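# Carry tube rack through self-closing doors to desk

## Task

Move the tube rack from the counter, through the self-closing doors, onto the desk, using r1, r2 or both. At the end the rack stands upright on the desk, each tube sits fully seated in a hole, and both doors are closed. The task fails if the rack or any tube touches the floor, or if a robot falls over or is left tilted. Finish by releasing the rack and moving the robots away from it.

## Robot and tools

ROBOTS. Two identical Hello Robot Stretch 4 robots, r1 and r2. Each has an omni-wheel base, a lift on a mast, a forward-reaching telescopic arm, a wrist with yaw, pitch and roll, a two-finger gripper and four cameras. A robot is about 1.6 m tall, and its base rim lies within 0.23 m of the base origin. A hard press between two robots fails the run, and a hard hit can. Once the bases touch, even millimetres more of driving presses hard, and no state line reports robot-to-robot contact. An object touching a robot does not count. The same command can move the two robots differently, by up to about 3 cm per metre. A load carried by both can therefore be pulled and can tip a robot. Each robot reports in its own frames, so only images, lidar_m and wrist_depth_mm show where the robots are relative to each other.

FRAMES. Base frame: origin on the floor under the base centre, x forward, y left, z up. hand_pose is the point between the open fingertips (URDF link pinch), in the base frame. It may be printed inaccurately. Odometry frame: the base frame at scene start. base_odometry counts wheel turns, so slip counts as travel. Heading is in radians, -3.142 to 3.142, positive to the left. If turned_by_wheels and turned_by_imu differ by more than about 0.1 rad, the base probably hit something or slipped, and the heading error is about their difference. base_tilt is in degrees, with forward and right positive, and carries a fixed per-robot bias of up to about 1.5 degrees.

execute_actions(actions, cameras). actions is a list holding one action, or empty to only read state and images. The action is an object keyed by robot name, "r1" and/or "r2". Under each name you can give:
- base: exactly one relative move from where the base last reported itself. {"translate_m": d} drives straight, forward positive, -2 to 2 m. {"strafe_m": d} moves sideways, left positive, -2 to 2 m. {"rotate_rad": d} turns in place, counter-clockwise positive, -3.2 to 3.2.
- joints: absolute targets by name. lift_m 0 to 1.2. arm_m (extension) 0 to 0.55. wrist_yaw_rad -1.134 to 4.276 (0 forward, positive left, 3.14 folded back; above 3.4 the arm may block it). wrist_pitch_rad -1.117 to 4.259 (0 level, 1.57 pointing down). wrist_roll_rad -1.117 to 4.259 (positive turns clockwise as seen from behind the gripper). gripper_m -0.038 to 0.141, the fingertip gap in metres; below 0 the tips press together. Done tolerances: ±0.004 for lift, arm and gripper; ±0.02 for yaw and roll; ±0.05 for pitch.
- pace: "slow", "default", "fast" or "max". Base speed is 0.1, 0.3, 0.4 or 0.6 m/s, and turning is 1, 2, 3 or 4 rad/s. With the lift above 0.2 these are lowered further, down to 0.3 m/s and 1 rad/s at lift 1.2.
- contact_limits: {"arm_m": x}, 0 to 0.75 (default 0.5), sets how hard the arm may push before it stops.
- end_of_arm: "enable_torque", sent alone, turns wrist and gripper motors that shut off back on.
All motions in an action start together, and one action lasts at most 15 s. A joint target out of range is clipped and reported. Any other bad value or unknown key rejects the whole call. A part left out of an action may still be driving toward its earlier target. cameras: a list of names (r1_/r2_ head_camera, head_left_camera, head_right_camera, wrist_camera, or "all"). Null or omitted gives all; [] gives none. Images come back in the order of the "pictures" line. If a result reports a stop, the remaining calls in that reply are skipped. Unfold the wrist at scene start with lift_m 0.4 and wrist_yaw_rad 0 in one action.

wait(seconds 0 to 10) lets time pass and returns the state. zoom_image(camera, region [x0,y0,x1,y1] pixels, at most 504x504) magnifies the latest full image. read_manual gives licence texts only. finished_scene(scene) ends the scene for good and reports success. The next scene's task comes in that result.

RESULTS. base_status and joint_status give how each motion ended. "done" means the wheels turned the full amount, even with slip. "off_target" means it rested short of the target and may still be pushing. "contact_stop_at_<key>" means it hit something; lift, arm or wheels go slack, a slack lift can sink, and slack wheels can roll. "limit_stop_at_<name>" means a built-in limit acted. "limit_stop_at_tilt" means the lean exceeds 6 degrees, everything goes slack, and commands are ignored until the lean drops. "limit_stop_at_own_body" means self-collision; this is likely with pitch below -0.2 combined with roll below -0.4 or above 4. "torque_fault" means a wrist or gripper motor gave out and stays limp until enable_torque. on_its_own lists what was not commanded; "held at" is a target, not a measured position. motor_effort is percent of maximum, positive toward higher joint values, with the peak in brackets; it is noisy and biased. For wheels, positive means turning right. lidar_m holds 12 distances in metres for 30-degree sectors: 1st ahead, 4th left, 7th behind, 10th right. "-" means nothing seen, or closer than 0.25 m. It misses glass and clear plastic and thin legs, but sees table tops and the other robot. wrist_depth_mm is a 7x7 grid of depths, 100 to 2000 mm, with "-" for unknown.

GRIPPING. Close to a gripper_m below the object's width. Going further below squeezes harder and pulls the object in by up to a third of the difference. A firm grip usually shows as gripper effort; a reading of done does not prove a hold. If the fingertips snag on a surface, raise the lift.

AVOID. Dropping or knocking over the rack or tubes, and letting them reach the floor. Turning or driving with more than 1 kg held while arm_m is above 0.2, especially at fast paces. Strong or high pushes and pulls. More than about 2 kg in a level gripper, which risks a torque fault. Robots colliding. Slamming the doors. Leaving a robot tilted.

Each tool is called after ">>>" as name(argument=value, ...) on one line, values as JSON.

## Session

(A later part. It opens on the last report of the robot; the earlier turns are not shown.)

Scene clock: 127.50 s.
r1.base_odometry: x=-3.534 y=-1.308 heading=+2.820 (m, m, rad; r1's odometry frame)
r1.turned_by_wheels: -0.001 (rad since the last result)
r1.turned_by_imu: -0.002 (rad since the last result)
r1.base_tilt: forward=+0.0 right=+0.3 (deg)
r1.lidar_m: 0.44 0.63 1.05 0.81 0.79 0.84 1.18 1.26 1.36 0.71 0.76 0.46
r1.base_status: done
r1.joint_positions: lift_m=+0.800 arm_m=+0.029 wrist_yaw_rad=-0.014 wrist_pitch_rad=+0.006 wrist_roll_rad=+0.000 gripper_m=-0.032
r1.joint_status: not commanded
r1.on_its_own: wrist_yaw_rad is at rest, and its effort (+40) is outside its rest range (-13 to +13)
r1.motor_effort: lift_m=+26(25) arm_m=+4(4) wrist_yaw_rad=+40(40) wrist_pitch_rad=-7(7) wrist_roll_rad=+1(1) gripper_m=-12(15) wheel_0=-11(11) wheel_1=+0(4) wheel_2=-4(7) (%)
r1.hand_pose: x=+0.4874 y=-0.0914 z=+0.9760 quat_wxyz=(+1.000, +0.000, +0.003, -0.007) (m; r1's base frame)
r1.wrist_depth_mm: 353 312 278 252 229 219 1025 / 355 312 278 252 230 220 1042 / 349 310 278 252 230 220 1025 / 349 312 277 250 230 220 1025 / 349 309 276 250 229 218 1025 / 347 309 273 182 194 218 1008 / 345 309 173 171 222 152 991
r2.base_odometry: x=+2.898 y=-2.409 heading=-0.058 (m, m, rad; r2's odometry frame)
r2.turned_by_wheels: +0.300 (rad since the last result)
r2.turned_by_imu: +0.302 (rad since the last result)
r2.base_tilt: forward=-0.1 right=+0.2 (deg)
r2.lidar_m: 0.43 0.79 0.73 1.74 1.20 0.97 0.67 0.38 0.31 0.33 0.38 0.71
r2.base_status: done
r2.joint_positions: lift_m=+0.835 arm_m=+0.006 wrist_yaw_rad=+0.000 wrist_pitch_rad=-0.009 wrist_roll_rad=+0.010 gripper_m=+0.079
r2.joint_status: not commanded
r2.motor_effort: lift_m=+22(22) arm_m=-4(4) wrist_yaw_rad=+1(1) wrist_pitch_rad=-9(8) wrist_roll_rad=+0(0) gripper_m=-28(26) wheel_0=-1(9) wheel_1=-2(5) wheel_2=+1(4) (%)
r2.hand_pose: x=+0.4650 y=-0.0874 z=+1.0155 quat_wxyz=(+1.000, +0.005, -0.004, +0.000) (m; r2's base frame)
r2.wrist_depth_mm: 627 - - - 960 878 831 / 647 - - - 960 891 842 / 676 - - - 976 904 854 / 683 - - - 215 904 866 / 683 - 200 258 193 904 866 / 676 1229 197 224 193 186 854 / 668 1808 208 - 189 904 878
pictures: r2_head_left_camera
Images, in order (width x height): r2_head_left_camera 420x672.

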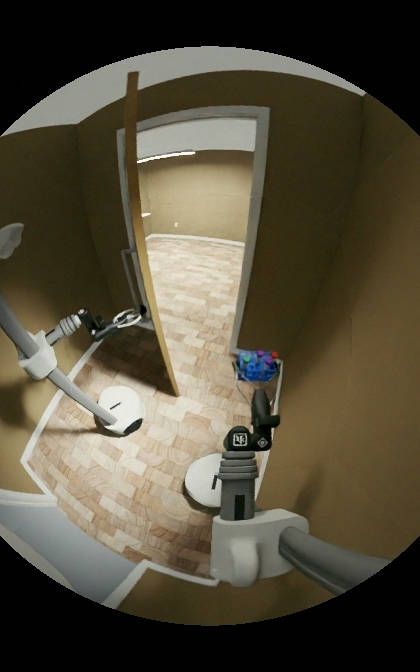

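>>> execute_actions(actions=[{"r1":{"base":{"translate_m":-0.085},"pace":"slow"},"r2":{"base":{"rotate_rad":0.27},"joints":{"wrist_yaw_rad":0.3},"pace":"slow"}}], cameras=[])

>>> execute_actions(actions=[{"r1":{"base":{"strafe_m":0.05},"pace":"slow"}}], cameras=["r2_head_left_camera","r2_head_camera","r2_wrist_camera"])

Scene clock: 129.90 s.
r1.base_odometry: x=-3.453 y=-1.335 heading=+2.821 (m, m, rad; r1's odometry frame)
r1.turned_by_wheels: +0.001 (rad since the last result)
r1.turned_by_imu: +0.001 (rad since the last result)
r1.base_tilt: forward=+0.0 right=+0.2 (deg)
r1.lidar_m: 0.42 0.67 1.01 0.78 0.75 0.85 1.10 1.18 1.29 0.76 0.66 0.46
r1.base_status: done
r1.joint_positions: lift_m=+0.800 arm_m=+0.029 wrist_yaw_rad=+0.016 wrist_pitch_rad=+0.006 wrist_roll_rad=+0.000 gripper_m=-0.031
r1.joint_status: not commanded
r1.on_its_own: wrist_yaw_rad is at rest, and its effort (-46) is outside its rest range (-13 to +13)
r1.motor_effort: lift_m=+25(26) arm_m=+3(4) wrist_yaw_rad=-46(46) wrist_pitch_rad=-6(7) wrist_roll_rad=+0(2) gripper_m=-18(18) wheel_0=+3(13) wheel_1=-1(4) wheel_2=+11(12) (%)
r1.hand_pose: x=+0.4902 y=-0.0828 z=+0.9760 quat_wxyz=(+1.000, +0.000, +0.003, +0.008) (m; r1's base frame)
r1.wrist_depth_mm: 427 345 286 236 215 1205 1078 / 427 347 285 235 216 1229 1098 / 421 342 285 236 215 1205 1078 / 418 340 283 235 215 1205 1118 / 424 340 282 235 214 1229 1118 / 424 338 180 181 210 1182 1098 / 415 151 270 174 185 1182 1060
r2.base_odometry: x=+2.898 y=-2.409 heading=+0.211 (m, m, rad; r2's odometry frame)
r2.turned_by_wheels: +0.270 (rad since the last result)
r2.turned_by_imu: +0.271 (rad since the last result)
r2.base_tilt: forward=-0.1 right=+0.2 (deg)
r2.lidar_m: 0.44 0.77 0.75 1.46 1.02 0.96 0.48 0.34 0.32 0.34 0.50 1.23
r2.base_status: done
r2.joint_positions: lift_m=+0.835 arm_m=+0.006 wrist_yaw_rad=+0.300 wrist_pitch_rad=-0.009 wrist_roll_rad=+0.010 gripper_m=+0.079
r2.joint_status: all done
r2.motor_effort: lift_m=+22(22) arm_m=-4(3) wrist_yaw_rad=+2(9) wrist_pitch_rad=-8(9) wrist_roll_rad=-1(1) gripper_m=-29(27) wheel_0=-2(7) wheel_1=+0(4) wheel_2=-2(2) (%)
r2.hand_pose: x=+0.4780 y=+0.0017 z=+1.0155 quat_wxyz=(+0.989, +0.006, -0.004, +0.149) (m; r2's base frame)
r2.wrist_depth_mm: 1308 1464 1618 891 - - - / 1308 1537 654 917 - - - / 1308 1499 647 931 - - - / 634 1499 647 788 213 - - / 1366 1464 200 264 195 - - / 1366 1464 196 224 195 185 - / 1366 1576 208 - 190 - -
pictures: none
No camera images: the call's "cameras" was empty. Leave "cameras" out to get every camera's image.

Scene clock: 131.50 s.
r1.base_odometry: x=-3.469 y=-1.382 heading=+2.820 (m, m, rad; r1's odometry frame)
r1.turned_by_wheels: -0.001 (rad since the last result)
r1.turned_by_imu: -0.002 (rad since the last result)
r1.base_tilt: forward=-0.2 right=+0.3 (deg)
r1.lidar_m: 0.43 0.71 0.95 0.72 0.72 0.79 1.11 1.18 1.30 0.77 0.68 0.48
r1.base_status: done
r1.joint_positions: lift_m=+0.800 arm_m=+0.029 wrist_yaw_rad=-0.012 wrist_pitch_rad=+0.006 wrist_roll_rad=+0.000 gripper_m=-0.032
r1.joint_status: not commanded
r1.on_its_own: wrist_yaw_rad is at rest, and its effort (+36) is outside its rest range (-13 to +13)
r1.motor_effort: lift_m=+25(25) arm_m=+3(3) wrist_yaw_rad=+36(46) wrist_pitch_rad=-6(6) wrist_roll_rad=+1(1) gripper_m=-13(18) wheel_0=-10(10) wheel_1=-1(7) wheel_2=-5(9) (%)
r1.hand_pose: x=+0.4877 y=-0.0910 z=+0.9761 quat_wxyz=(+1.000, +0.000, +0.003, -0.006) (m; r1's base frame)
r1.wrist_depth_mm: 424 353 296 257 228 209 1098 / 421 351 297 259 229 211 1118 / 421 347 296 258 229 211 1098 / 418 345 293 256 228 211 1118 / 415 349 293 255 228 211 1098 / 415 343 293 179 187 209 1078 / 410 347 175 172 220 197 1118
r2.base_odometry: x=+2.898 y=-2.409 heading=+0.211 (m, m, rad; r2's odometry frame)
r2.turned_by_wheels: +0.000 (rad since the last result)
r2.turned_by_imu: +0.000 (rad since the last result)
r2.base_tilt: forward=-0.1 right=+0.2 (deg)
r2.lidar_m: 0.43 0.79 0.81 1.46 1.00 0.96 0.46 0.32 0.33 0.35 0.50 1.23
r2.base_status: not commanded
r2.joint_positions: lift_m=+0.835 arm_m=+0.006 wrist_yaw_rad=+0.300 wrist_pitch_rad=-0.009 wrist_roll_rad=+0.010 gripper_m=+0.079
r2.joint_status: not commanded
r2.motor_effort: lift_m=+22(22) arm_m=-3(4) wrist_yaw_rad=+0(1) wrist_pitch_rad=-8(9) wrist_roll_rad=+0(0) gripper_m=-28(26) wheel_0=-2(2) wheel_1=-1(0) wheel_2=-2(2) (%)
r2.hand_pose: x=+0.4780 y=+0.0017 z=+1.0155 quat_wxyz=(+0.989, +0.006, -0.004, +0.149) (m; r2's base frame)
r2.wrist_depth_mm: 1308 1499 615 891 - - - / 1336 1499 640 917 - - - / 1308 1499 661 960 - - - / 676 1499 661 831 214 - - / 1366 1499 199 264 194 - - / 1397 1464 196 224 194 184 - / 1366 1576 209 - 189 - -
pictures: r2_head_camera, r2_head_left_camera, r2_wrist_camera
Images, in order (width x height): r2_head_camera 420x560, r2_head_left_camera 420x672, r2_wrist_camera 616x392.

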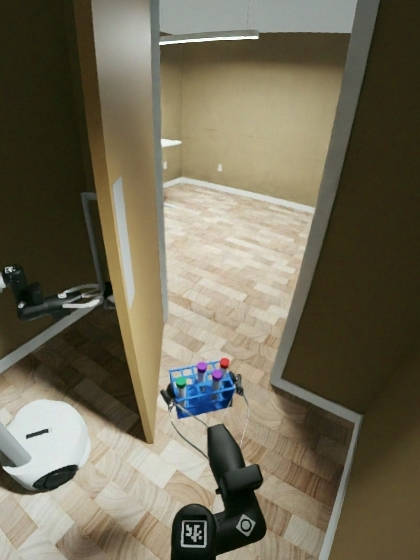

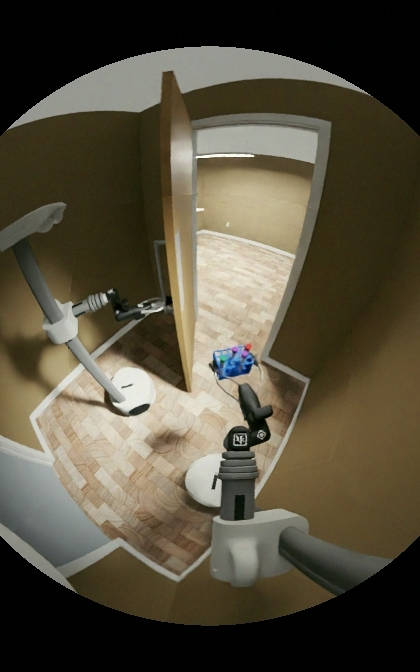

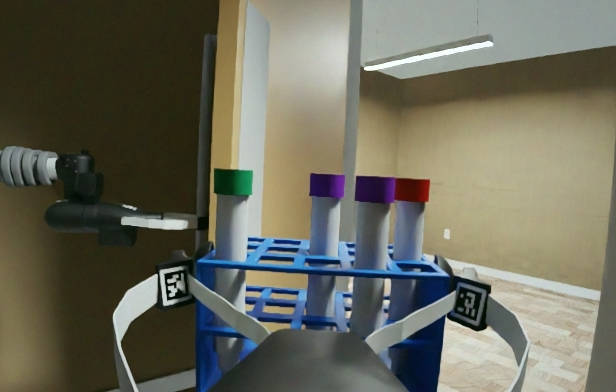

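>>> execute_actions(actions=[{"r2":{"base":{"translate_m":0.3}}}], cameras=[])

>>> execute_actions(actions=[{"r2":{"base":{"strafe_m":-0.11}}}], cameras=["r2_head_camera"])

Scene clock: 134.43 s.
r1.base_odometry: x=-3.469 y=-1.382 heading=+2.820 (m, m, rad; r1's odometry frame)
r1.turned_by_wheels: +0.000 (rad since the last result)
r1.turned_by_imu: -0.001 (rad since the last result)
r1.base_tilt: forward=+0.0 right=+0.1 (deg)
r1.lidar_m: 0.44 0.69 0.95 0.73 0.72 0.78 1.13 1.17 1.32 1.34 0.61 0.49
r1.base_status: not commanded
r1.joint_positions: lift_m=+0.800 arm_m=+0.029 wrist_yaw_rad=-0.012 wrist_pitch_rad=+0.006 wrist_roll_rad=+0.000 gripper_m=-0.032
r1.joint_status: not commanded
r1.on_its_own: wrist_yaw_rad is at rest, and its effort (+36) is outside its rest range (-13 to +13)
r1.motor_effort: lift_m=+26(25) arm_m=+3(3) wrist_yaw_rad=+36(36) wrist_pitch_rad=-6(6) wrist_roll_rad=+0(0) gripper_m=-14(13) wheel_0=-10(10) wheel_1=-1(1) wheel_2=-5(5) (%)
r1.hand_pose: x=+0.4877 y=-0.0910 z=+0.9761 quat_wxyz=(+1.000, +0.000, +0.003, -0.006) (m; r1's base frame)
r1.wrist_depth_mm: 418 351 298 259 228 210 1078 / 418 351 296 257 229 210 1098 / 421 349 296 257 229 210 1138 / 418 347 294 256 228 210 445 / 418 345 293 256 228 211 368 / 415 347 293 180 187 209 1098 / 413 349 176 173 220 198 1098
r2.base_odometry: x=+3.191 y=-2.346 heading=+0.211 (m, m, rad; r2's odometry frame)
r2.turned_by_wheels: +0.000 (rad since the last result)
r2.turned_by_imu: -0.001 (rad since the last result)
r2.base_tilt: forward=-0.1 right=+0.2 (deg)
r2.lidar_m: 0.44 0.52 0.61 0.71 1.35 1.21 0.69 0.51 0.47 0.52 0.72 0.98
r2.base_status: done
r2.joint_positions: lift_m=+0.835 arm_m=+0.006 wrist_yaw_rad=+0.300 wrist_pitch_rad=-0.009 wrist_roll_rad=+0.010 gripper_m=+0.079
r2.joint_status: not commanded
r2.motor_effort: lift_m=+22(22) arm_m=-3(4) wrist_yaw_rad=+1(2) wrist_pitch_rad=-9(9) wrist_roll_rad=+0(0) gripper_m=-25(28) wheel_0=+2(2) wheel_1=-1(4) wheel_2=+0(10) (%)
r2.hand_pose: x=+0.4780 y=+0.0017 z=+1.0155 quat_wxyz=(+0.989, +0.006, -0.004, +0.149) (m; r2's base frame)
r2.wrist_depth_mm: 293 373 539 976 - - - / 296 379 559 976 - - - / 300 384 569 1025 - - - / 304 394 488 866 215 - - / 307 382 202 237 195 - - / 309 349 196 224 194 184 - / 310 402 208 - 189 - -
pictures: none
No camera images: the call's "cameras" was empty. Leave "cameras" out to get every camera's image.

Scene clock: 135.97 s.
r1.base_odometry: x=-3.469 y=-1.382 heading=+2.820 (m, m, rad; r1's odometry frame)
r1.turned_by_wheels: +0.000 (rad since the last result)
r1.turned_by_imu: +0.000 (rad since the last result)
r1.base_tilt: forward=+0.0 right=+0.3 (deg)
r1.lidar_m: 0.44 0.68 0.95 0.73 0.70 0.78 1.12 1.18 1.34 1.32 0.71 0.48
r1.base_status: not commanded
r1.joint_positions: lift_m=+0.800 arm_m=+0.029 wrist_yaw_rad=-0.012 wrist_pitch_rad=+0.006 wrist_roll_rad=+0.000 gripper_m=-0.032
r1.joint_status: not commanded
r1.on_its_own: wrist_yaw_rad is at rest, and its effort (+36) is outside its rest range (-13 to +13)
r1.motor_effort: lift_m=+25(25) arm_m=+3(4) wrist_yaw_rad=+36(36) wrist_pitch_rad=-6(6) wrist_roll_rad=+0(0) gripper_m=-14(11) wheel_0=-10(10) wheel_1=-1(1) wheel_2=-5(5) (%)
r1.hand_pose: x=+0.4877 y=-0.0910 z=+0.9761 quat_wxyz=(+1.000, +0.000, +0.003, -0.006) (m; r1's base frame)
r1.wrist_depth_mm: 421 355 297 258 228 211 1118 / 421 351 296 257 229 211 1118 / 424 349 294 258 229 211 1098 / 415 345 293 258 228 209 508 / 415 345 293 255 228 210 469 / 418 347 293 179 187 209 1098 / 415 347 175 172 220 198 1098
r2.base_odometry: x=+3.214 y=-2.453 heading=+0.211 (m, m, rad; r2's odometry frame)
r2.turned_by_wheels: +0.000 (rad since the last result)
r2.turned_by_imu: +0.000 (rad since the last result)
r2.base_tilt: forward=-0.1 right=+0.1 (deg)
r2.lidar_m: 0.42 0.57 0.66 0.78 1.40 1.27 0.58 0.41 0.39 0.42 0.59 0.92
r2.base_status: done
r2.joint_positions: lift_m=+0.835 arm_m=+0.006 wrist_yaw_rad=+0.300 wrist_pitch_rad=-0.009 wrist_roll_rad=+0.010 gripper_m=+0.079
r2.joint_status: not commanded
r2.motor_effort: lift_m=+22(22) arm_m=-4(4) wrist_yaw_rad=+0(0) wrist_pitch_rad=-9(8) wrist_roll_rad=+1(1) gripper_m=-27(25) wheel_0=-1(5) wheel_1=+1(8) wheel_2=-1(0) (%)
r2.hand_pose: x=+0.4780 y=+0.0017 z=+1.0155 quat_wxyz=(+0.989, +0.006, -0.004, +0.149) (m; r2's base frame)
r2.wrist_depth_mm: 402 517 759 1255 - - - / 404 525 778 1255 - - - / 413 544 778 - - - - / 421 539 676 1205 213 - - / 421 525 199 264 195 - - / 427 480 197 225 194 184 - / 427 554 208 - 189 - -
pictures: r2_head_camera
Images, in order (width x height): r2_head_camera 420x560.

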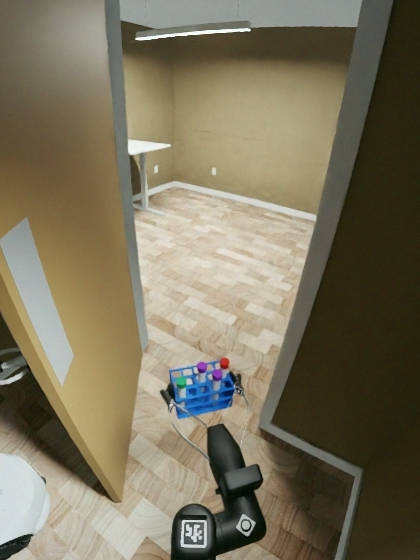

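>>> execute_actions(actions=[{"r2":{"base":{"translate_m":1.8}}}], cameras=["r2_head_camera","r2_head_left_camera","r2_wrist_camera"])

Scene clock: 143.73 s.
r1.base_odometry: x=-3.469 y=-1.382 heading=+2.820 (m, m, rad; r1's odometry frame)
r1.turned_by_wheels: +0.000 (rad since the last result)
r1.turned_by_imu: -0.002 (rad since the last result)
r1.base_tilt: forward=+0.0 right=+0.3 (deg)
r1.lidar_m: 0.44 0.68 0.90 0.73 0.71 0.80 1.12 1.17 1.29 1.32 1.31 0.46
r1.base_status: not commanded
r1.joint_positions: lift_m=+0.800 arm_m=+0.029 wrist_yaw_rad=-0.012 wrist_pitch_rad=+0.006 wrist_roll_rad=+0.000 gripper_m=-0.032
r1.joint_status: not commanded
r1.on_its_own: wrist_yaw_rad is at rest, and its effort (+36) is outside its rest range (-13 to +13)
r1.motor_effort: lift_m=+25(26) arm_m=+3(3) wrist_yaw_rad=+36(36) wrist_pitch_rad=-6(6) wrist_roll_rad=+2(0) gripper_m=-12(14) wheel_0=-10(10) wheel_1=-1(1) wheel_2=-5(5) (%)
r1.hand_pose: x=+0.4877 y=-0.0910 z=+0.9761 quat_wxyz=(+1.000, +0.000, +0.003, -0.006) (m; r1's base frame)
r1.wrist_depth_mm: 421 353 298 258 229 211 1078 / 424 349 296 258 229 211 1098 / 424 349 294 258 227 211 1098 / 418 345 293 257 228 210 1098 / 413 343 293 256 229 210 1118 / 418 347 291 180 187 208 1118 / 410 347 175 173 220 198 1078
r2.base_odometry: x=+4.974 y=-2.076 heading=+0.211 (m, m, rad; r2's odometry frame)
r2.turned_by_wheels: +0.000 (rad since the last result)
r2.turned_by_imu: -0.007 (rad since the last result)
r2.base_tilt: forward=-0.2 right=+0.2 (deg)
r2.lidar_m: 0.44 1.62 1.58 0.67 0.49 0.58 1.36 0.89 2.08 2.48 2.72 2.66
r2.base_status: done
r2.joint_positions: lift_m=+0.835 arm_m=+0.006 wrist_yaw_rad=+0.300 wrist_pitch_rad=-0.009 wrist_roll_rad=+0.010 gripper_m=+0.079
r2.joint_status: not commanded
r2.motor_effort: lift_m=+22(22) arm_m=-4(4) wrist_yaw_rad=+1(1) wrist_pitch_rad=-9(9) wrist_roll_rad=+0(1) gripper_m=-25(27) wheel_0=+1(7) wheel_1=+0(5) wheel_2=+1(7) (%)
r2.hand_pose: x=+0.4780 y=+0.0017 z=+1.0155 quat_wxyz=(+0.989, +0.006, -0.004, +0.149) (m; r2's base frame)
r2.wrist_depth_mm: 1756 - - - - - - / 1863 - - - - - - / 1756 - - - - - - / 1808 - 1661 - 216 - - / 1863 - 201 264 193 - - / 1863 - 196 225 195 184 - / 1863 1921 209 - 190 - -
pictures: r2_head_camera, r2_head_left_camera, r2_wrist_camera
Images, in order (width x height): r2_head_camera 420x560, r2_head_left_camera 420x672, r2_wrist_camera 616x392.

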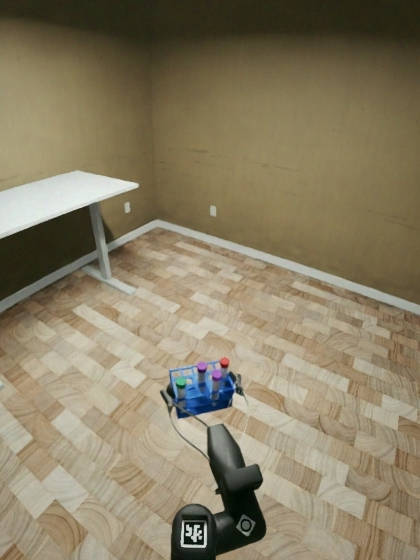

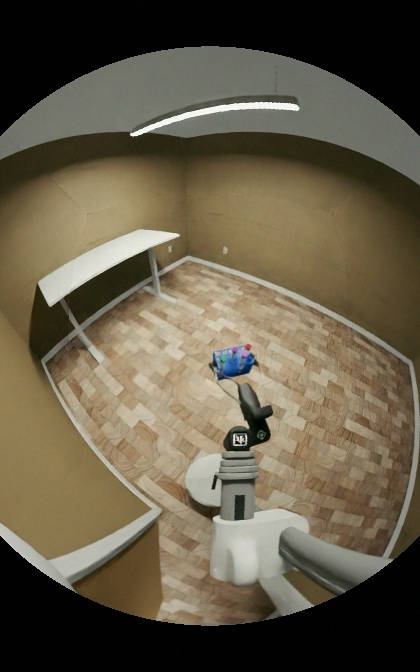

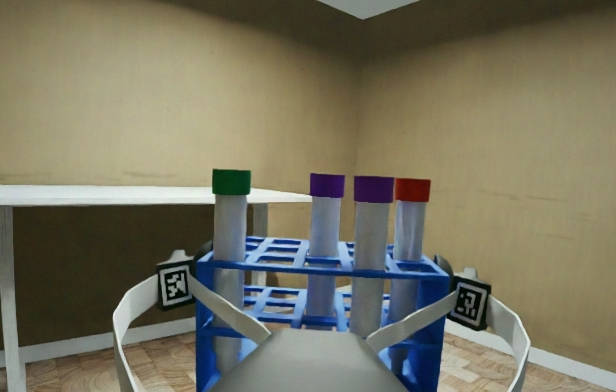

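>>> execute_actions(actions=[{"r1":{"base":{"strafe_m":-0.05},"pace":"slow"},"r2":{"base":{"rotate_rad":0.65},"joints":{"lift_m":1.02},"pace":"slow"}}], cameras=["r2_wrist_camera"])

>>> execute_actions(actions=[{"r1":{"base":{"translate_m":0.085},"pace":"slow"},"r2":{"base":{"translate_m":0.55}}}], cameras=["r2_wrist_camera"])

>>> execute_actions(actions=[{"r1":{"base":{"strafe_m":-0.05},"pace":"slow"},"r2":{"base":{"translate_m":0.25}}}], cameras=["r2_wrist_camera","r2_head_camera"])

Scene clock: 146.70 s.
r1.base_odometry: x=-3.453 y=-1.335 heading=+2.821 (m, m, rad; r1's odometry frame)
r1.turned_by_wheels: +0.001 (rad since the last result)
r1.turned_by_imu: +0.000 (rad since the last result)
r1.base_tilt: forward=-0.1 right=+0.1 (deg)
r1.lidar_m: 0.42 0.68 1.01 0.76 0.73 0.83 1.09 1.17 1.30 1.30 1.25 0.47
r1.base_status: done
r1.joint_positions: lift_m=+0.800 arm_m=+0.029 wrist_yaw_rad=+0.015 wrist_pitch_rad=+0.006 wrist_roll_rad=+0.000 gripper_m=-0.031
r1.joint_status: not commanded
r1.on_its_own: wrist_yaw_rad is at rest, and its effort (-44) is outside its rest range (-13 to +13)
r1.motor_effort: lift_m=+25(25) arm_m=+2(3) wrist_yaw_rad=-44(44) wrist_pitch_rad=-7(7) wrist_roll_rad=+1(1) gripper_m=-18(18) wheel_0=+7(8) wheel_1=+0(10) wheel_2=+6(4) (%)
r1.hand_pose: x=+0.4902 y=-0.0829 z=+0.9760 quat_wxyz=(+1.000, +0.000, +0.003, +0.008) (m; r1's base frame)
r1.wrist_depth_mm: 421 345 287 236 215 1229 1078 / 424 343 285 234 214 1229 1118 / 424 340 282 234 214 1205 1118 / 421 338 282 233 214 1205 1078 / 418 338 282 233 214 1182 1118 / 421 338 181 183 206 1205 1098 / 413 151 267 174 174 1182 1098
r2.base_odometry: x=+4.974 y=-2.076 heading=+0.861 (m, m, rad; r2's odometry frame)
r2.turned_by_wheels: +0.649 (rad since the last result)
r2.turned_by_imu: +0.654 (rad since the last result)
r2.base_tilt: forward=-0.2 right=+0.2 (deg)
r2.lidar_m: 0.41 1.18 0.59 0.47 0.66 0.95 0.90 2.37 2.64 2.68 2.66 1.93
r2.base_status: done
r2.joint_positions: lift_m=+1.020 arm_m=+0.006 wrist_yaw_rad=+0.300 wrist_pitch_rad=-0.009 wrist_roll_rad=+0.010 gripper_m=+0.079
r2.joint_status: all done
r2.motor_effort: lift_m=+23(24) arm_m=-4(3) wrist_yaw_rad=+1(0) wrist_pitch_rad=-9(8) wrist_roll_rad=+0(1) gripper_m=-25(26) wheel_0=-3(5) wheel_1=-2(3) wheel_2=-2(4) (%)
r2.hand_pose: x=+0.4780 y=+0.0018 z=+1.2003 quat_wxyz=(+0.989, +0.006, -0.004, +0.150) (m; r2's base frame)
r2.wrist_depth_mm: 904 1308 - - - - - / 917 1366 - - - - - / 931 1397 - - - - - / 960 1430 - - 215 - - / 960 1366 199 257 196 1863 1983 / 946 1182 196 225 195 185 - / 946 1464 208 - 189 - -
pictures: r2_wrist_camera
Images, in order (width x height): r2_wrist_camera 616x392.

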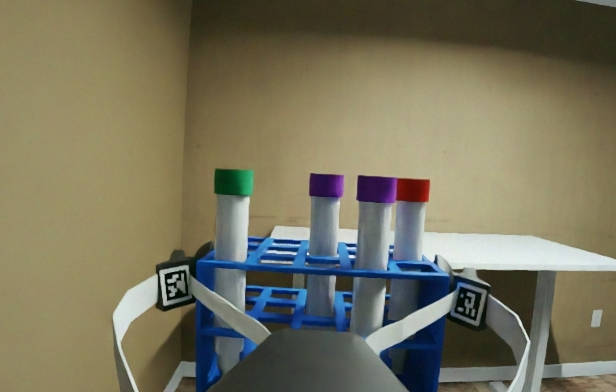

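Scene clock: 150.03 s.
r1.base_odometry: x=-3.534 y=-1.308 heading=+2.820 (m, m, rad; r1's odometry frame)
r1.turned_by_wheels: -0.001 (rad since the last result)
r1.turned_by_imu: -0.002 (rad since the last result)
r1.base_tilt: forward=+0.2 right=+0.2 (deg)
r1.lidar_m: 0.42 0.62 1.01 0.81 0.79 0.86 1.18 1.25 1.37 1.24 1.22 0.48
r1.base_status: done
r1.joint_positions: lift_m=+0.800 arm_m=+0.029 wrist_yaw_rad=-0.012 wrist_pitch_rad=+0.006 wrist_roll_rad=+0.000 gripper_m=-0.032
r1.joint_status: not commanded
r1.on_its_own: wrist_yaw_rad is at rest, and its effort (+34) is outside its rest range (-13 to +13)
r1.motor_effort: lift_m=+26(25) arm_m=+3(3) wrist_yaw_rad=+34(45) wrist_pitch_rad=-7(7) wrist_roll_rad=-1(0) gripper_m=-10(14) wheel_0=-5(8) wheel_1=+1(5) wheel_2=-7(8) (%)
r1.hand_pose: x=+0.4878 y=-0.0907 z=+0.9760 quat_wxyz=(+1.000, +0.000, +0.003, -0.006) (m; r1's base frame)
r1.wrist_depth_mm: 349 310 274 249 226 215 1025 / 349 307 274 247 227 214 1042 / 349 307 273 248 225 211 1025 / 343 307 273 247 226 211 1025 / 347 304 272 245 224 210 1008 / 347 307 266 182 187 210 1025 / 343 304 259 166 219 202 1025
r2.base_odometry: x=+5.333 y=-1.658 heading=+0.861 (m, m, rad; r2's odometry frame)
r2.turned_by_wheels: +0.000 (rad since the last result)
r2.turned_by_imu: -0.002 (rad since the last result)
r2.base_tilt: forward=-0.1 right=+0.1 (deg)
r2.lidar_m: 0.43 1.04 0.83 0.68 0.65 0.74 1.46 2.89 3.07 2.49 2.43 1.31
r2.base_status: done
r2.joint_positions: lift_m=+1.020 arm_m=+0.006 wrist_yaw_rad=+0.300 wrist_pitch_rad=-0.009 wrist_roll_rad=+0.010 gripper_m=+0.079
r2.joint_status: not commanded
r2.motor_effort: lift_m=+22(23) arm_m=-3(3) wrist_yaw_rad=+0(0) wrist_pitch_rad=-9(9) wrist_roll_rad=+1(1) gripper_m=-25(25) wheel_0=+0(6) wheel_1=-1(4) wheel_2=+1(11) (%)
r2.hand_pose: x=+0.4780 y=+0.0017 z=+1.2004 quat_wxyz=(+0.989, +0.006, -0.004, +0.149) (m; r2's base frame)
r2.wrist_depth_mm: 1205 1537 1576 1576 1576 1576 1618 / 1182 1537 1576 1576 1618 1618 1661 / 1229 1576 1576 1618 1618 1618 1661 / 1255 1618 1618 1618 216 1618 1661 / 1255 1618 200 257 195 1576 1661 / 1255 1499 196 225 194 185 976 / 1255 1618 209 - 189 1708 1661
pictures: r2_wrist_camera
Images, in order (width x height): r2_wrist_camera 616x392.

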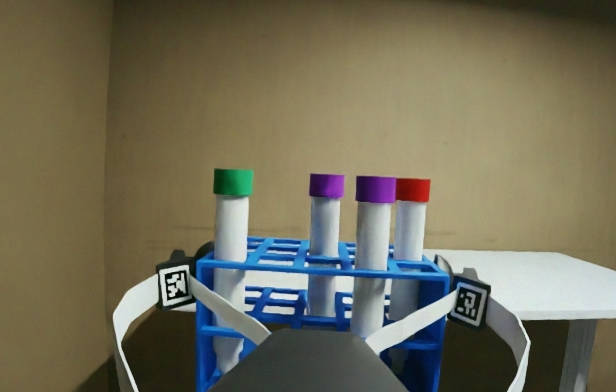

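Scene clock: 152.33 s.
r1.base_odometry: x=-3.518 y=-1.261 heading=+2.821 (m, m, rad; r1's odometry frame)
r1.turned_by_wheels: +0.001 (rad since the last result)
r1.turned_by_imu: +0.001 (rad since the last result)
r1.base_tilt: forward=+0.0 right=+0.4 (deg)
r1.lidar_m: 0.43 0.60 1.09 0.86 0.83 0.93 1.21 1.22 1.33 1.18 1.18 0.47
r1.base_status: done
r1.joint_positions: lift_m=+0.800 arm_m=+0.029 wrist_yaw_rad=+0.013 wrist_pitch_rad=+0.006 wrist_roll_rad=+0.000 gripper_m=-0.031
r1.joint_status: not commanded
r1.on_its_own: wrist_yaw_rad is at rest, and its effort (-38) is outside its rest range (-13 to +13)
r1.motor_effort: lift_m=+26(26) arm_m=+4(3) wrist_yaw_rad=-38(39) wrist_pitch_rad=-8(7) wrist_roll_rad=+1(1) gripper_m=-18(22) wheel_0=+9(8) wheel_1=+0(8) wheel_2=+7(6) (%)
r1.hand_pose: x=+0.4900 y=-0.0835 z=+0.9759 quat_wxyz=(+1.000, +0.000, +0.003, +0.007) (m; r1's base frame)
r1.wrist_depth_mm: 353 314 273 237 220 1138 1008 / 353 309 271 236 220 1138 1042 / 355 307 272 236 220 1138 1025 / 351 306 270 236 220 1118 1025 / 349 306 270 235 220 1098 1025 / 349 306 180 181 212 1118 1008 / 347 150 259 173 173 1138 1008
r2.base_odometry: x=+5.496 y=-1.469 heading=+0.861 (m, m, rad; r2's odometry frame)
r2.turned_by_wheels: +0.000 (rad since the last result)
r2.turned_by_imu: -0.001 (rad since the last result)
r2.base_tilt: forward=-0.1 right=+0.2 (deg)
r2.lidar_m: 0.43 0.82 0.96 0.77 0.76 0.84 1.70 3.14 2.95 2.38 2.36 1.01
r2.base_status: done
r2.joint_positions: lift_m=+1.020 arm_m=+0.006 wrist_yaw_rad=+0.300 wrist_pitch_rad=-0.009 wrist_roll_rad=+0.010 gripper_m=+0.079
r2.joint_status: not commanded
r2.motor_effort: lift_m=+22(22) arm_m=-4(4) wrist_yaw_rad=+0(0) wrist_pitch_rad=-9(8) wrist_roll_rad=+0(1) gripper_m=-25(26) wheel_0=+1(7) wheel_1=+0(6) wheel_2=+2(6) (%)
r2.hand_pose: x=+0.4780 y=+0.0017 z=+1.2004 quat_wxyz=(+0.989, +0.006, -0.004, +0.149) (m; r2's base frame)
r2.wrist_depth_mm: 1308 1336 1336 1336 1366 1366 1397 / 1336 1336 1336 1397 1366 1397 1397 / 1366 1336 1397 1397 1397 1430 1430 / 1336 1397 1366 1397 215 1430 1430 / 1366 1397 200 265 195 1430 1430 / 1397 668 196 222 194 185 878 / 1366 634 209 - 189 640 634
pictures: r2_head_camera, r2_wrist_camera
Images, in order (width x height): r2_head_camera 420x560, r2_wrist_camera 616x392.

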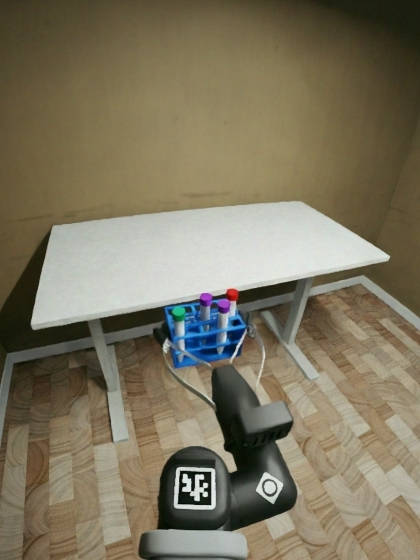

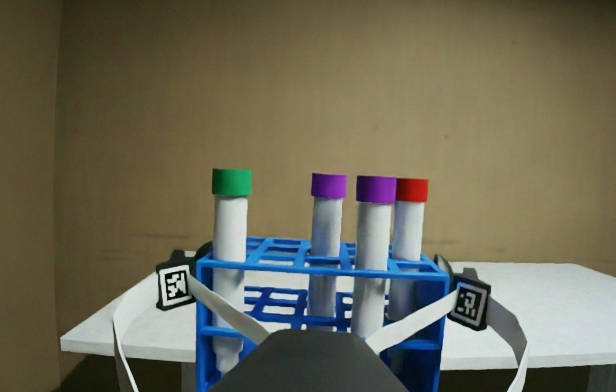

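>>> execute_actions(actions=[{"r1":{"base":{"translate_m":0.105},"pace":"slow"},"r2":{"base":{"translate_m":0.28},"joints":{"lift_m":0.95}}}], cameras=["r2_wrist_camera"])

>>> execute_actions(actions=[{"r1":{"base":{"strafe_m":-0.05},"pace":"slow"},"r2":{"joints":{"arm_m":0.3}}}], cameras=["r2_wrist_camera","r2_head_camera"])

Scene clock: 155.20 s.
r1.base_odometry: x=-3.618 y=-1.227 heading=+2.821 (m, m, rad; r1's odometry frame)
r1.turned_by_wheels: -0.001 (rad since the last result)
r1.turned_by_imu: -0.002 (rad since the last result)
r1.base_tilt: forward=+0.1 right=+0.2 (deg)
r1.lidar_m: 0.42 0.58 1.01 0.90 0.88 0.97 1.29 1.33 1.39 1.14 1.14 0.48
r1.base_status: done
r1.joint_positions: lift_m=+0.800 arm_m=+0.029 wrist_yaw_rad=-0.010 wrist_pitch_rad=+0.006 wrist_roll_rad=+0.000 gripper_m=-0.032
r1.joint_status: not commanded
r1.on_its_own: wrist_yaw_rad is at rest, and its effort (+30) is outside its rest range (-13 to +13)
r1.motor_effort: lift_m=+25(26) arm_m=+3(3) wrist_yaw_rad=+30(39) wrist_pitch_rad=-7(8) wrist_roll_rad=+0(1) gripper_m=-14(15) wheel_0=-5(11) wheel_1=+0(4) wheel_2=-5(6) (%)
r1.hand_pose: x=+0.4879 y=-0.0904 z=+0.9760 quat_wxyz=(+1.000, +0.000, +0.003, -0.005) (m; r1's base frame)
r1.wrist_depth_mm: 298 278 259 244 230 1025 931 / 298 277 259 243 230 1025 931 / 298 278 257 243 229 1042 960 / 297 277 257 242 229 1025 960 / 293 274 257 242 229 1042 931 / 296 273 255 183 187 1042 946 / 293 276 248 166 224 216 946
r2.base_odometry: x=+5.678 y=-1.256 heading=+0.861 (m, m, rad; r2's odometry frame)
r2.turned_by_wheels: +0.000 (rad since the last result)
r2.turned_by_imu: -0.001 (rad since the last result)
r2.base_tilt: forward=-0.1 right=+0.2 (deg)
r2.lidar_m: 0.43 0.54 0.60 0.86 0.86 0.96 1.98 3.37 2.81 2.28 2.25 0.67
r2.base_status: done
r2.joint_positions: lift_m=+0.950 arm_m=+0.006 wrist_yaw_rad=+0.300 wrist_pitch_rad=-0.009 wrist_roll_rad=+0.010 gripper_m=+0.079
r2.joint_status: all done
r2.motor_effort: lift_m=+14(22) arm_m=-4(4) wrist_yaw_rad=+2(1) wrist_pitch_rad=-8(8) wrist_roll_rad=+0(0) gripper_m=-26(27) wheel_0=+2(7) wheel_1=+1(5) wheel_2=+0(12) (%)
r2.hand_pose: x=+0.4780 y=+0.0017 z=+1.1311 quat_wxyz=(+0.989, +0.006, -0.004, +0.149) (m; r2's base frame)
r2.wrist_depth_mm: 1078 1098 1098 1118 1138 1118 1160 / 1098 1098 1118 1098 1138 1138 1160 / 1118 1118 1138 1138 1118 1160 1160 / 1118 1118 1138 1138 214 1160 1182 / 1118 1008 200 257 196 1160 1182 / 574 512 196 224 194 184 683 / 430 430 209 - 189 466 496
pictures: r2_wrist_camera
Images, in order (width x height): r2_wrist_camera 616x392.

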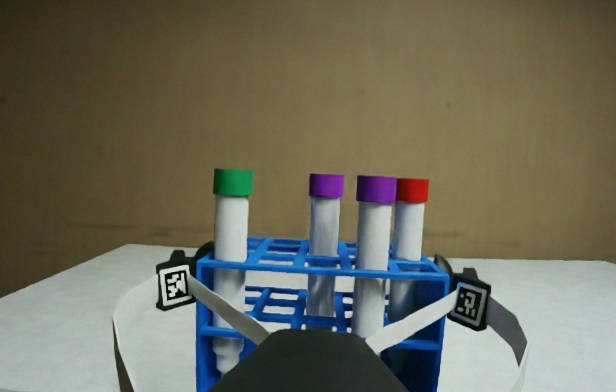

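Scene clock: 157.20 s.
r1.base_odometry: x=-3.602 y=-1.180 heading=+2.822 (m, m, rad; r1's odometry frame)
r1.turned_by_wheels: +0.001 (rad since the last result)
r1.turned_by_imu: +0.001 (rad since the last result)
r1.base_tilt: forward=+0.2 right=+0.3 (deg)
r1.lidar_m: 0.43 0.59 1.00 0.96 0.92 1.01 1.29 1.29 1.34 1.10 1.10 0.48
r1.base_status: done
r1.joint_positions: lift_m=+0.800 arm_m=+0.029 wrist_yaw_rad=+0.016 wrist_pitch_rad=+0.006 wrist_roll_rad=+0.000 gripper_m=-0.031
r1.joint_status: not commanded
r1.on_its_own: wrist_yaw_rad is at rest, and its effort (-46) is outside its rest range (-13 to +13)
r1.motor_effort: lift_m=+25(26) arm_m=+3(3) wrist_yaw_rad=-46(46) wrist_pitch_rad=-7(8) wrist_roll_rad=+1(2) gripper_m=-14(14) wheel_0=+8(8) wheel_1=-2(5) wheel_2=+8(9) (%)
r1.hand_pose: x=+0.4902 y=-0.0828 z=+0.9760 quat_wxyz=(+1.000, +0.000, +0.003, +0.008) (m; r1's base frame)
r1.wrist_depth_mm: 306 283 259 237 228 1042 931 / 304 282 258 237 229 1008 917 / 304 279 258 237 227 1042 931 / 301 278 258 236 227 1042 931 / 303 279 257 236 226 1025 946 / 301 277 178 185 224 1042 931 / 301 152 251 174 164 1008 917
r2.base_odometry: x=+5.678 y=-1.256 heading=+0.861 (m, m, rad; r2's odometry frame)
r2.turned_by_wheels: +0.000 (rad since the last result)
r2.turned_by_imu: +0.000 (rad since the last result)
r2.base_tilt: forward=-0.1 right=+0.2 (deg)
r2.lidar_m: 0.55 0.54 0.62 0.87 0.84 0.96 1.97 3.40 2.82 2.28 2.27 0.71
r2.base_status: not commanded
r2.joint_positions: lift_m=+0.950 arm_m=+0.299 wrist_yaw_rad=+0.300 wrist_pitch_rad=-0.009 wrist_roll_rad=+0.010 gripper_m=+0.079
r2.joint_status: all done
r2.motor_effort: lift_m=+14(14) arm_m=+5(6) wrist_yaw_rad=+0(2) wrist_pitch_rad=-8(9) wrist_roll_rad=+0(0) gripper_m=-29(25) wheel_0=+2(2) wheel_1=+1(1) wheel_2=+0(0) (%)
r2.hand_pose: x=+0.7715 y=+0.0017 z=+1.1312 quat_wxyz=(+0.989, +0.006, -0.004, +0.149) (m; r2's base frame)
r2.wrist_depth_mm: 831 831 831 854 854 866 866 / 831 842 854 866 854 878 891 / 842 842 854 866 866 878 866 / 854 854 866 866 215 878 878 / 854 866 200 265 195 904 904 / 564 517 196 225 195 185 676 / 433 427 209 - 189 462 488
pictures: r2_head_camera, r2_wrist_camera
Images, in order (width x height): r2_head_camera 420x560, r2_wrist_camera 616x392.

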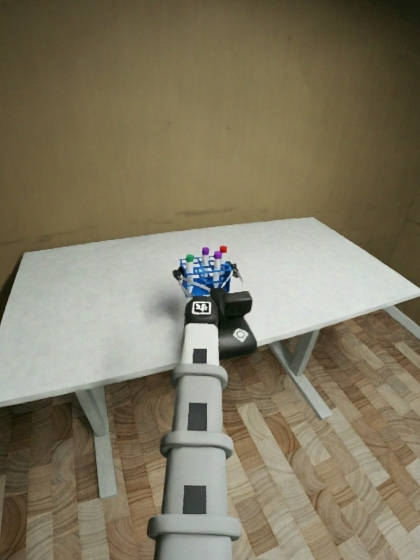

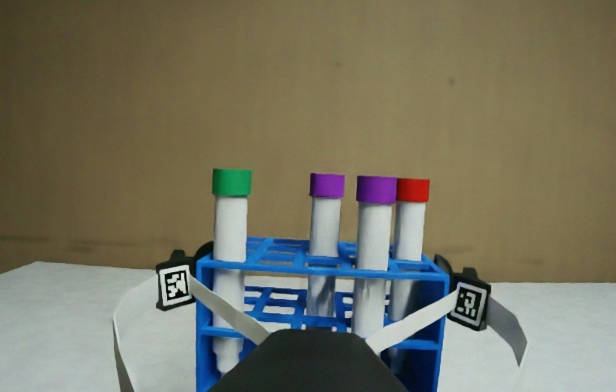

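>>> execute_actions(actions=[{"r1":{"base":{"translate_m":0.29},"pace":"slow"},"r2":{"joints":{"lift_m":0.848},"pace":"slow"}}], cameras=["r2_wrist_camera"])

Scene clock: 161.80 s.
r1.base_odometry: x=-3.877 y=-1.089 heading=+2.821 (m, m, rad; r1's odometry frame)
r1.turned_by_wheels: -0.001 (rad since the last result)
r1.turned_by_imu: -0.005 (rad since the last result)
r1.base_tilt: forward=+0.0 right=+0.2 (deg)
r1.lidar_m: 0.43 0.48 0.63 1.07 1.04 1.14 1.57 1.54 1.27 0.98 0.99 0.48
r1.base_status: done
r1.joint_positions: lift_m=+0.800 arm_m=+0.029 wrist_yaw_rad=-0.013 wrist_pitch_rad=+0.006 wrist_roll_rad=+0.000 gripper_m=-0.032
r1.joint_status: not commanded
r1.on_its_own: wrist_yaw_rad is at rest, and its effort (+37) is outside its rest range (-13 to +13)
r1.motor_effort: lift_m=+26(26) arm_m=+3(3) wrist_yaw_rad=+37(46) wrist_pitch_rad=-7(7) wrist_roll_rad=+1(1) gripper_m=-11(19) wheel_0=-9(9) wheel_1=-1(5) wheel_2=-7(9) (%)
r1.hand_pose: x=+0.4877 y=-0.0912 z=+0.9760 quat_wxyz=(+1.000, +0.000, +0.003, -0.007) (m; r1's base frame)
r1.wrist_depth_mm: 223 229 235 238 248 741 788 / 223 228 234 236 246 732 778 / 221 228 233 236 245 732 788 / 221 226 233 235 244 723 788 / 220 226 232 234 245 723 798 / 220 225 229 181 181 723 778 / 219 223 173 169 242 152 778
r2.base_odometry: x=+5.678 y=-1.256 heading=+0.861 (m, m, rad; r2's odometry frame)
r2.turned_by_wheels: +0.000 (rad since the last result)
r2.turned_by_imu: -0.001 (rad since the last result)
r2.base_tilt: forward=-0.1 right=+0.2 (deg)
r2.lidar_m: 0.54 0.55 0.61 0.86 0.87 0.96 1.98 3.39 2.83 2.29 2.25 0.70
r2.base_status: not commanded
r2.joint_positions: lift_m=+0.848 arm_m=+0.299 wrist_yaw_rad=+0.300 wrist_pitch_rad=-0.009 wrist_roll_rad=+0.010 gripper_m=+0.079
r2.joint_status: all done
r2.motor_effort: lift_m=+13(14) arm_m=+5(5) wrist_yaw_rad=+0(1) wrist_pitch_rad=-8(8) wrist_roll_rad=+0(0) gripper_m=-24(25) wheel_0=+2(2) wheel_1=+1(1) wheel_2=+0(0) (%)
r2.hand_pose: x=+0.7715 y=+0.0017 z=+1.0292 quat_wxyz=(+0.989, +0.006, -0.004, +0.149) (m; r2's base frame)
r2.wrist_depth_mm: 831 842 842 854 854 866 866 / 831 842 842 866 866 866 866 / 842 831 866 866 854 866 878 / 842 854 842 854 215 878 904 / 525 559 199 257 195 691 715 / 322 293 196 224 195 184 384 / 243 243 208 - 189 263 277
pictures: r2_wrist_camera
Images, in order (width x height): r2_wrist_camera 616x392.

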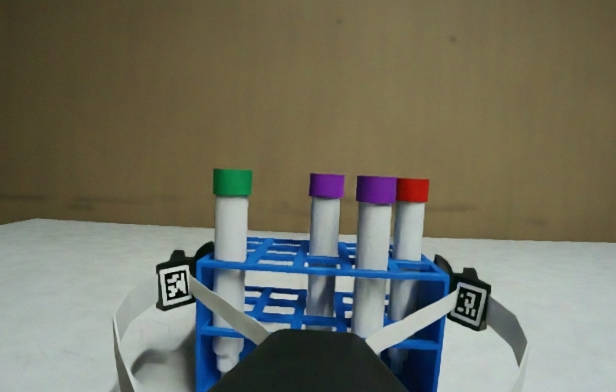

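>>> execute_actions(actions=[{"r1":{"base":{"translate_m":0.245},"pace":"slow"},"r2":{"joints":{"lift_m":0.835},"pace":"slow"}}], cameras=["r2_wrist_camera","r1_wrist_camera"])

Scene clock: 165.80 s.
r1.base_odometry: x=-4.110 y=-1.011 heading=+2.821 (m, m, rad; r1's odometry frame)
r1.turned_by_wheels: +0.001 (rad since the last result)
r1.turned_by_imu: -0.002 (rad since the last result)
r1.base_tilt: forward=+0.1 right=+0.0 (deg)
r1.lidar_m: 0.43 0.42 0.48 0.75 1.15 1.22 1.83 1.78 1.16 0.91 0.89 0.58
r1.base_status: done
r1.joint_positions: lift_m=+0.800 arm_m=+0.029 wrist_yaw_rad=+0.006 wrist_pitch_rad=+0.006 wrist_roll_rad=+0.000 gripper_m=-0.032
r1.joint_status: not commanded
r1.on_its_own: wrist_yaw_rad is at rest, and its effort (-17) is outside its rest range (-13 to +13)
r1.motor_effort: lift_m=+25(25) arm_m=+3(3) wrist_yaw_rad=-17(38) wrist_pitch_rad=-7(7) wrist_roll_rad=+1(0) gripper_m=-17(19) wheel_0=+7(7) wheel_1=+3(4) wheel_2=+1(10) (%)
r1.hand_pose: x=+0.4894 y=-0.0857 z=+0.9760 quat_wxyz=(+1.000, +0.000, +0.003, +0.003) (m; r1's base frame)
r1.wrist_depth_mm: 200 213 234 257 320 384 430 / 198 214 235 254 314 379 430 / 198 213 233 254 315 379 430 / 198 213 232 253 314 377 427 / 196 212 230 252 312 370 427 / 196 211 202 182 310 375 418 / 196 202 223 173 174 373 421
r2.base_odometry: x=+5.678 y=-1.256 heading=+0.861 (m, m, rad; r2's odometry frame)
r2.turned_by_wheels: +0.000 (rad since the last result)
r2.turned_by_imu: -0.001 (rad since the last result)
r2.base_tilt: forward=-0.1 right=+0.2 (deg)
r2.lidar_m: 0.55 0.55 0.59 0.88 0.86 0.96 1.66 3.40 2.82 2.28 2.25 0.68
r2.base_status: not commanded
r2.joint_positions: lift_m=+0.835 arm_m=+0.299 wrist_yaw_rad=+0.300 wrist_pitch_rad=-0.012 wrist_roll_rad=+0.010 gripper_m=+0.079
r2.joint_status: all done
r2.motor_effort: lift_m=+12(11) arm_m=+5(4) wrist_yaw_rad=-1(1) wrist_pitch_rad=+1(9) wrist_roll_rad=-1(1) gripper_m=-26(25) wheel_0=+3(2) wheel_1=+1(1) wheel_2=+0(0) (%)
r2.hand_pose: x=+0.7715 y=+0.0017 z=+1.0173 quat_wxyz=(+0.989, +0.006, -0.005, +0.149) (m; r2's base frame)
r2.wrist_depth_mm: 831 831 842 854 854 866 878 / 831 820 842 854 878 878 878 / 842 854 854 854 866 878 891 / 854 854 866 854 214 891 891 / 496 530 200 263 195 654 676 / 296 270 195 224 194 186 357 / 224 223 208 - 190 243 258
pictures: r1_wrist_camera, r2_wrist_camera
Images, in order (width x height): r1_wrist_camera 616x392, r2_wrist_camera 616x392.

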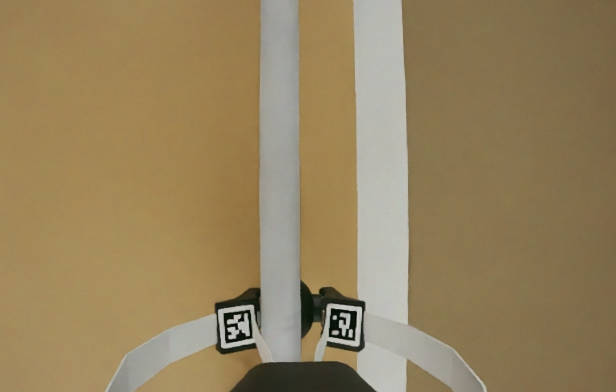

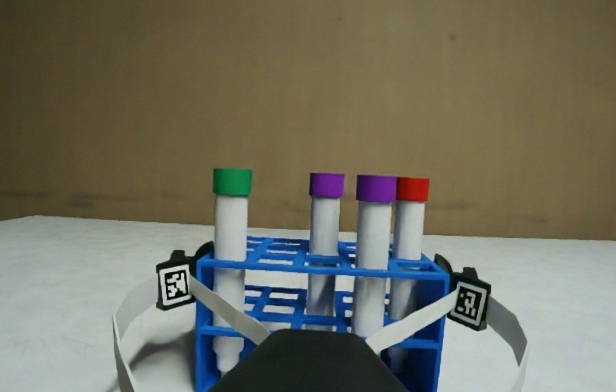

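Touchdown. Release both.

>>> execute_actions(actions=[{"r1":{"joints":{"gripper_m":0.07}},"r2":{"joints":{"gripper_m":0.141,"lift_m":0.838}}}], cameras=["r2_wrist_camera","r1_wrist_camera"])

Scene clock: 167.63 s.
r1.base_odometry: x=-4.110 y=-1.011 heading=+2.821 (m, m, rad; r1's odometry frame)
r1.turned_by_wheels: +0.000 (rad since the last result)
r1.turned_by_imu: -0.001 (rad since the last result)
r1.base_tilt: forward=+0.1 right=+0.2 (deg)
r1.lidar_m: 0.45 0.44 0.49 0.74 1.15 1.22 1.82 1.79 1.15 0.91 0.87 0.57
r1.base_status: not commanded
r1.joint_positions: lift_m=+0.800 arm_m=+0.029 wrist_yaw_rad=+0.000 wrist_pitch_rad=+0.006 wrist_roll_rad=+0.000 gripper_m=+0.070
r1.joint_status: all done
r1.motor_effort: lift_m=+25(25) arm_m=+4(3) wrist_yaw_rad=+0(20) wrist_pitch_rad=-6(7) wrist_roll_rad=+1(1) gripper_m=-2(13) wheel_0=+3(7) wheel_1=+2(3) wheel_2=+1(1) (%)
r1.hand_pose: x=+0.4889 y=-0.0873 z=+0.9760 quat_wxyz=(+1.000, +0.000, +0.003, +0.000) (m; r1's base frame)
r1.wrist_depth_mm: 228 245 266 301 324 389 439 / 225 246 264 298 320 387 445 / 226 245 262 298 320 384 439 / 225 246 264 297 319 384 439 / 225 244 260 296 317 382 439 / 224 244 210 294 200 379 430 / 223 235 256 144 309 382 430
r2.base_odometry: x=+5.678 y=-1.256 heading=+0.861 (m, m, rad; r2's odometry frame)
r2.turned_by_wheels: +0.000 (rad since the last result)
r2.turned_by_imu: +0.000 (rad since the last result)
r2.base_tilt: forward=-0.1 right=+0.2 (deg)
r2.lidar_m: 0.54 0.54 0.59 0.88 0.85 0.94 1.62 3.38 2.81 2.29 2.26 0.69
r2.base_status: not commanded
r2.joint_positions: lift_m=+0.838 arm_m=+0.299 wrist_yaw_rad=+0.300 wrist_pitch_rad=-0.011 wrist_roll_rad=+0.010 gripper_m=+0.141
r2.joint_status: all done
r2.motor_effort: lift_m=+22(23) arm_m=+5(5) wrist_yaw_rad=+2(2) wrist_pitch_rad=-4(5) wrist_roll_rad=+0(0) gripper_m=+0(26) wheel_0=+2(2) wheel_1=+1(1) wheel_2=+0(0) (%)
r2.hand_pose: x=+0.7715 y=+0.0017 z=+1.0189 quat_wxyz=(+0.989, +0.006, -0.004, +0.149) (m; r2's base frame)
r2.wrist_depth_mm: 820 831 842 854 866 878 878 / 831 842 831 854 866 866 866 / 842 854 866 866 878 866 878 / 854 842 854 854 229 891 904 / 488 508 219 234 229 647 661 / 298 294 210 235 202 300 357 / 225 225 223 - 226 243 258
pictures: r1_wrist_camera, r2_wrist_camera
Images, in order (width x height): r1_wrist_camera 616x392, r2_wrist_camera 616x392.

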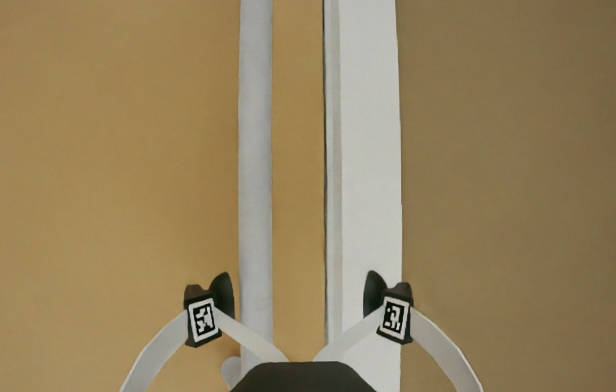

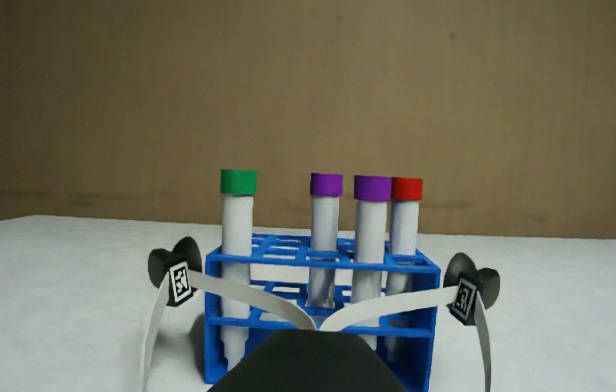

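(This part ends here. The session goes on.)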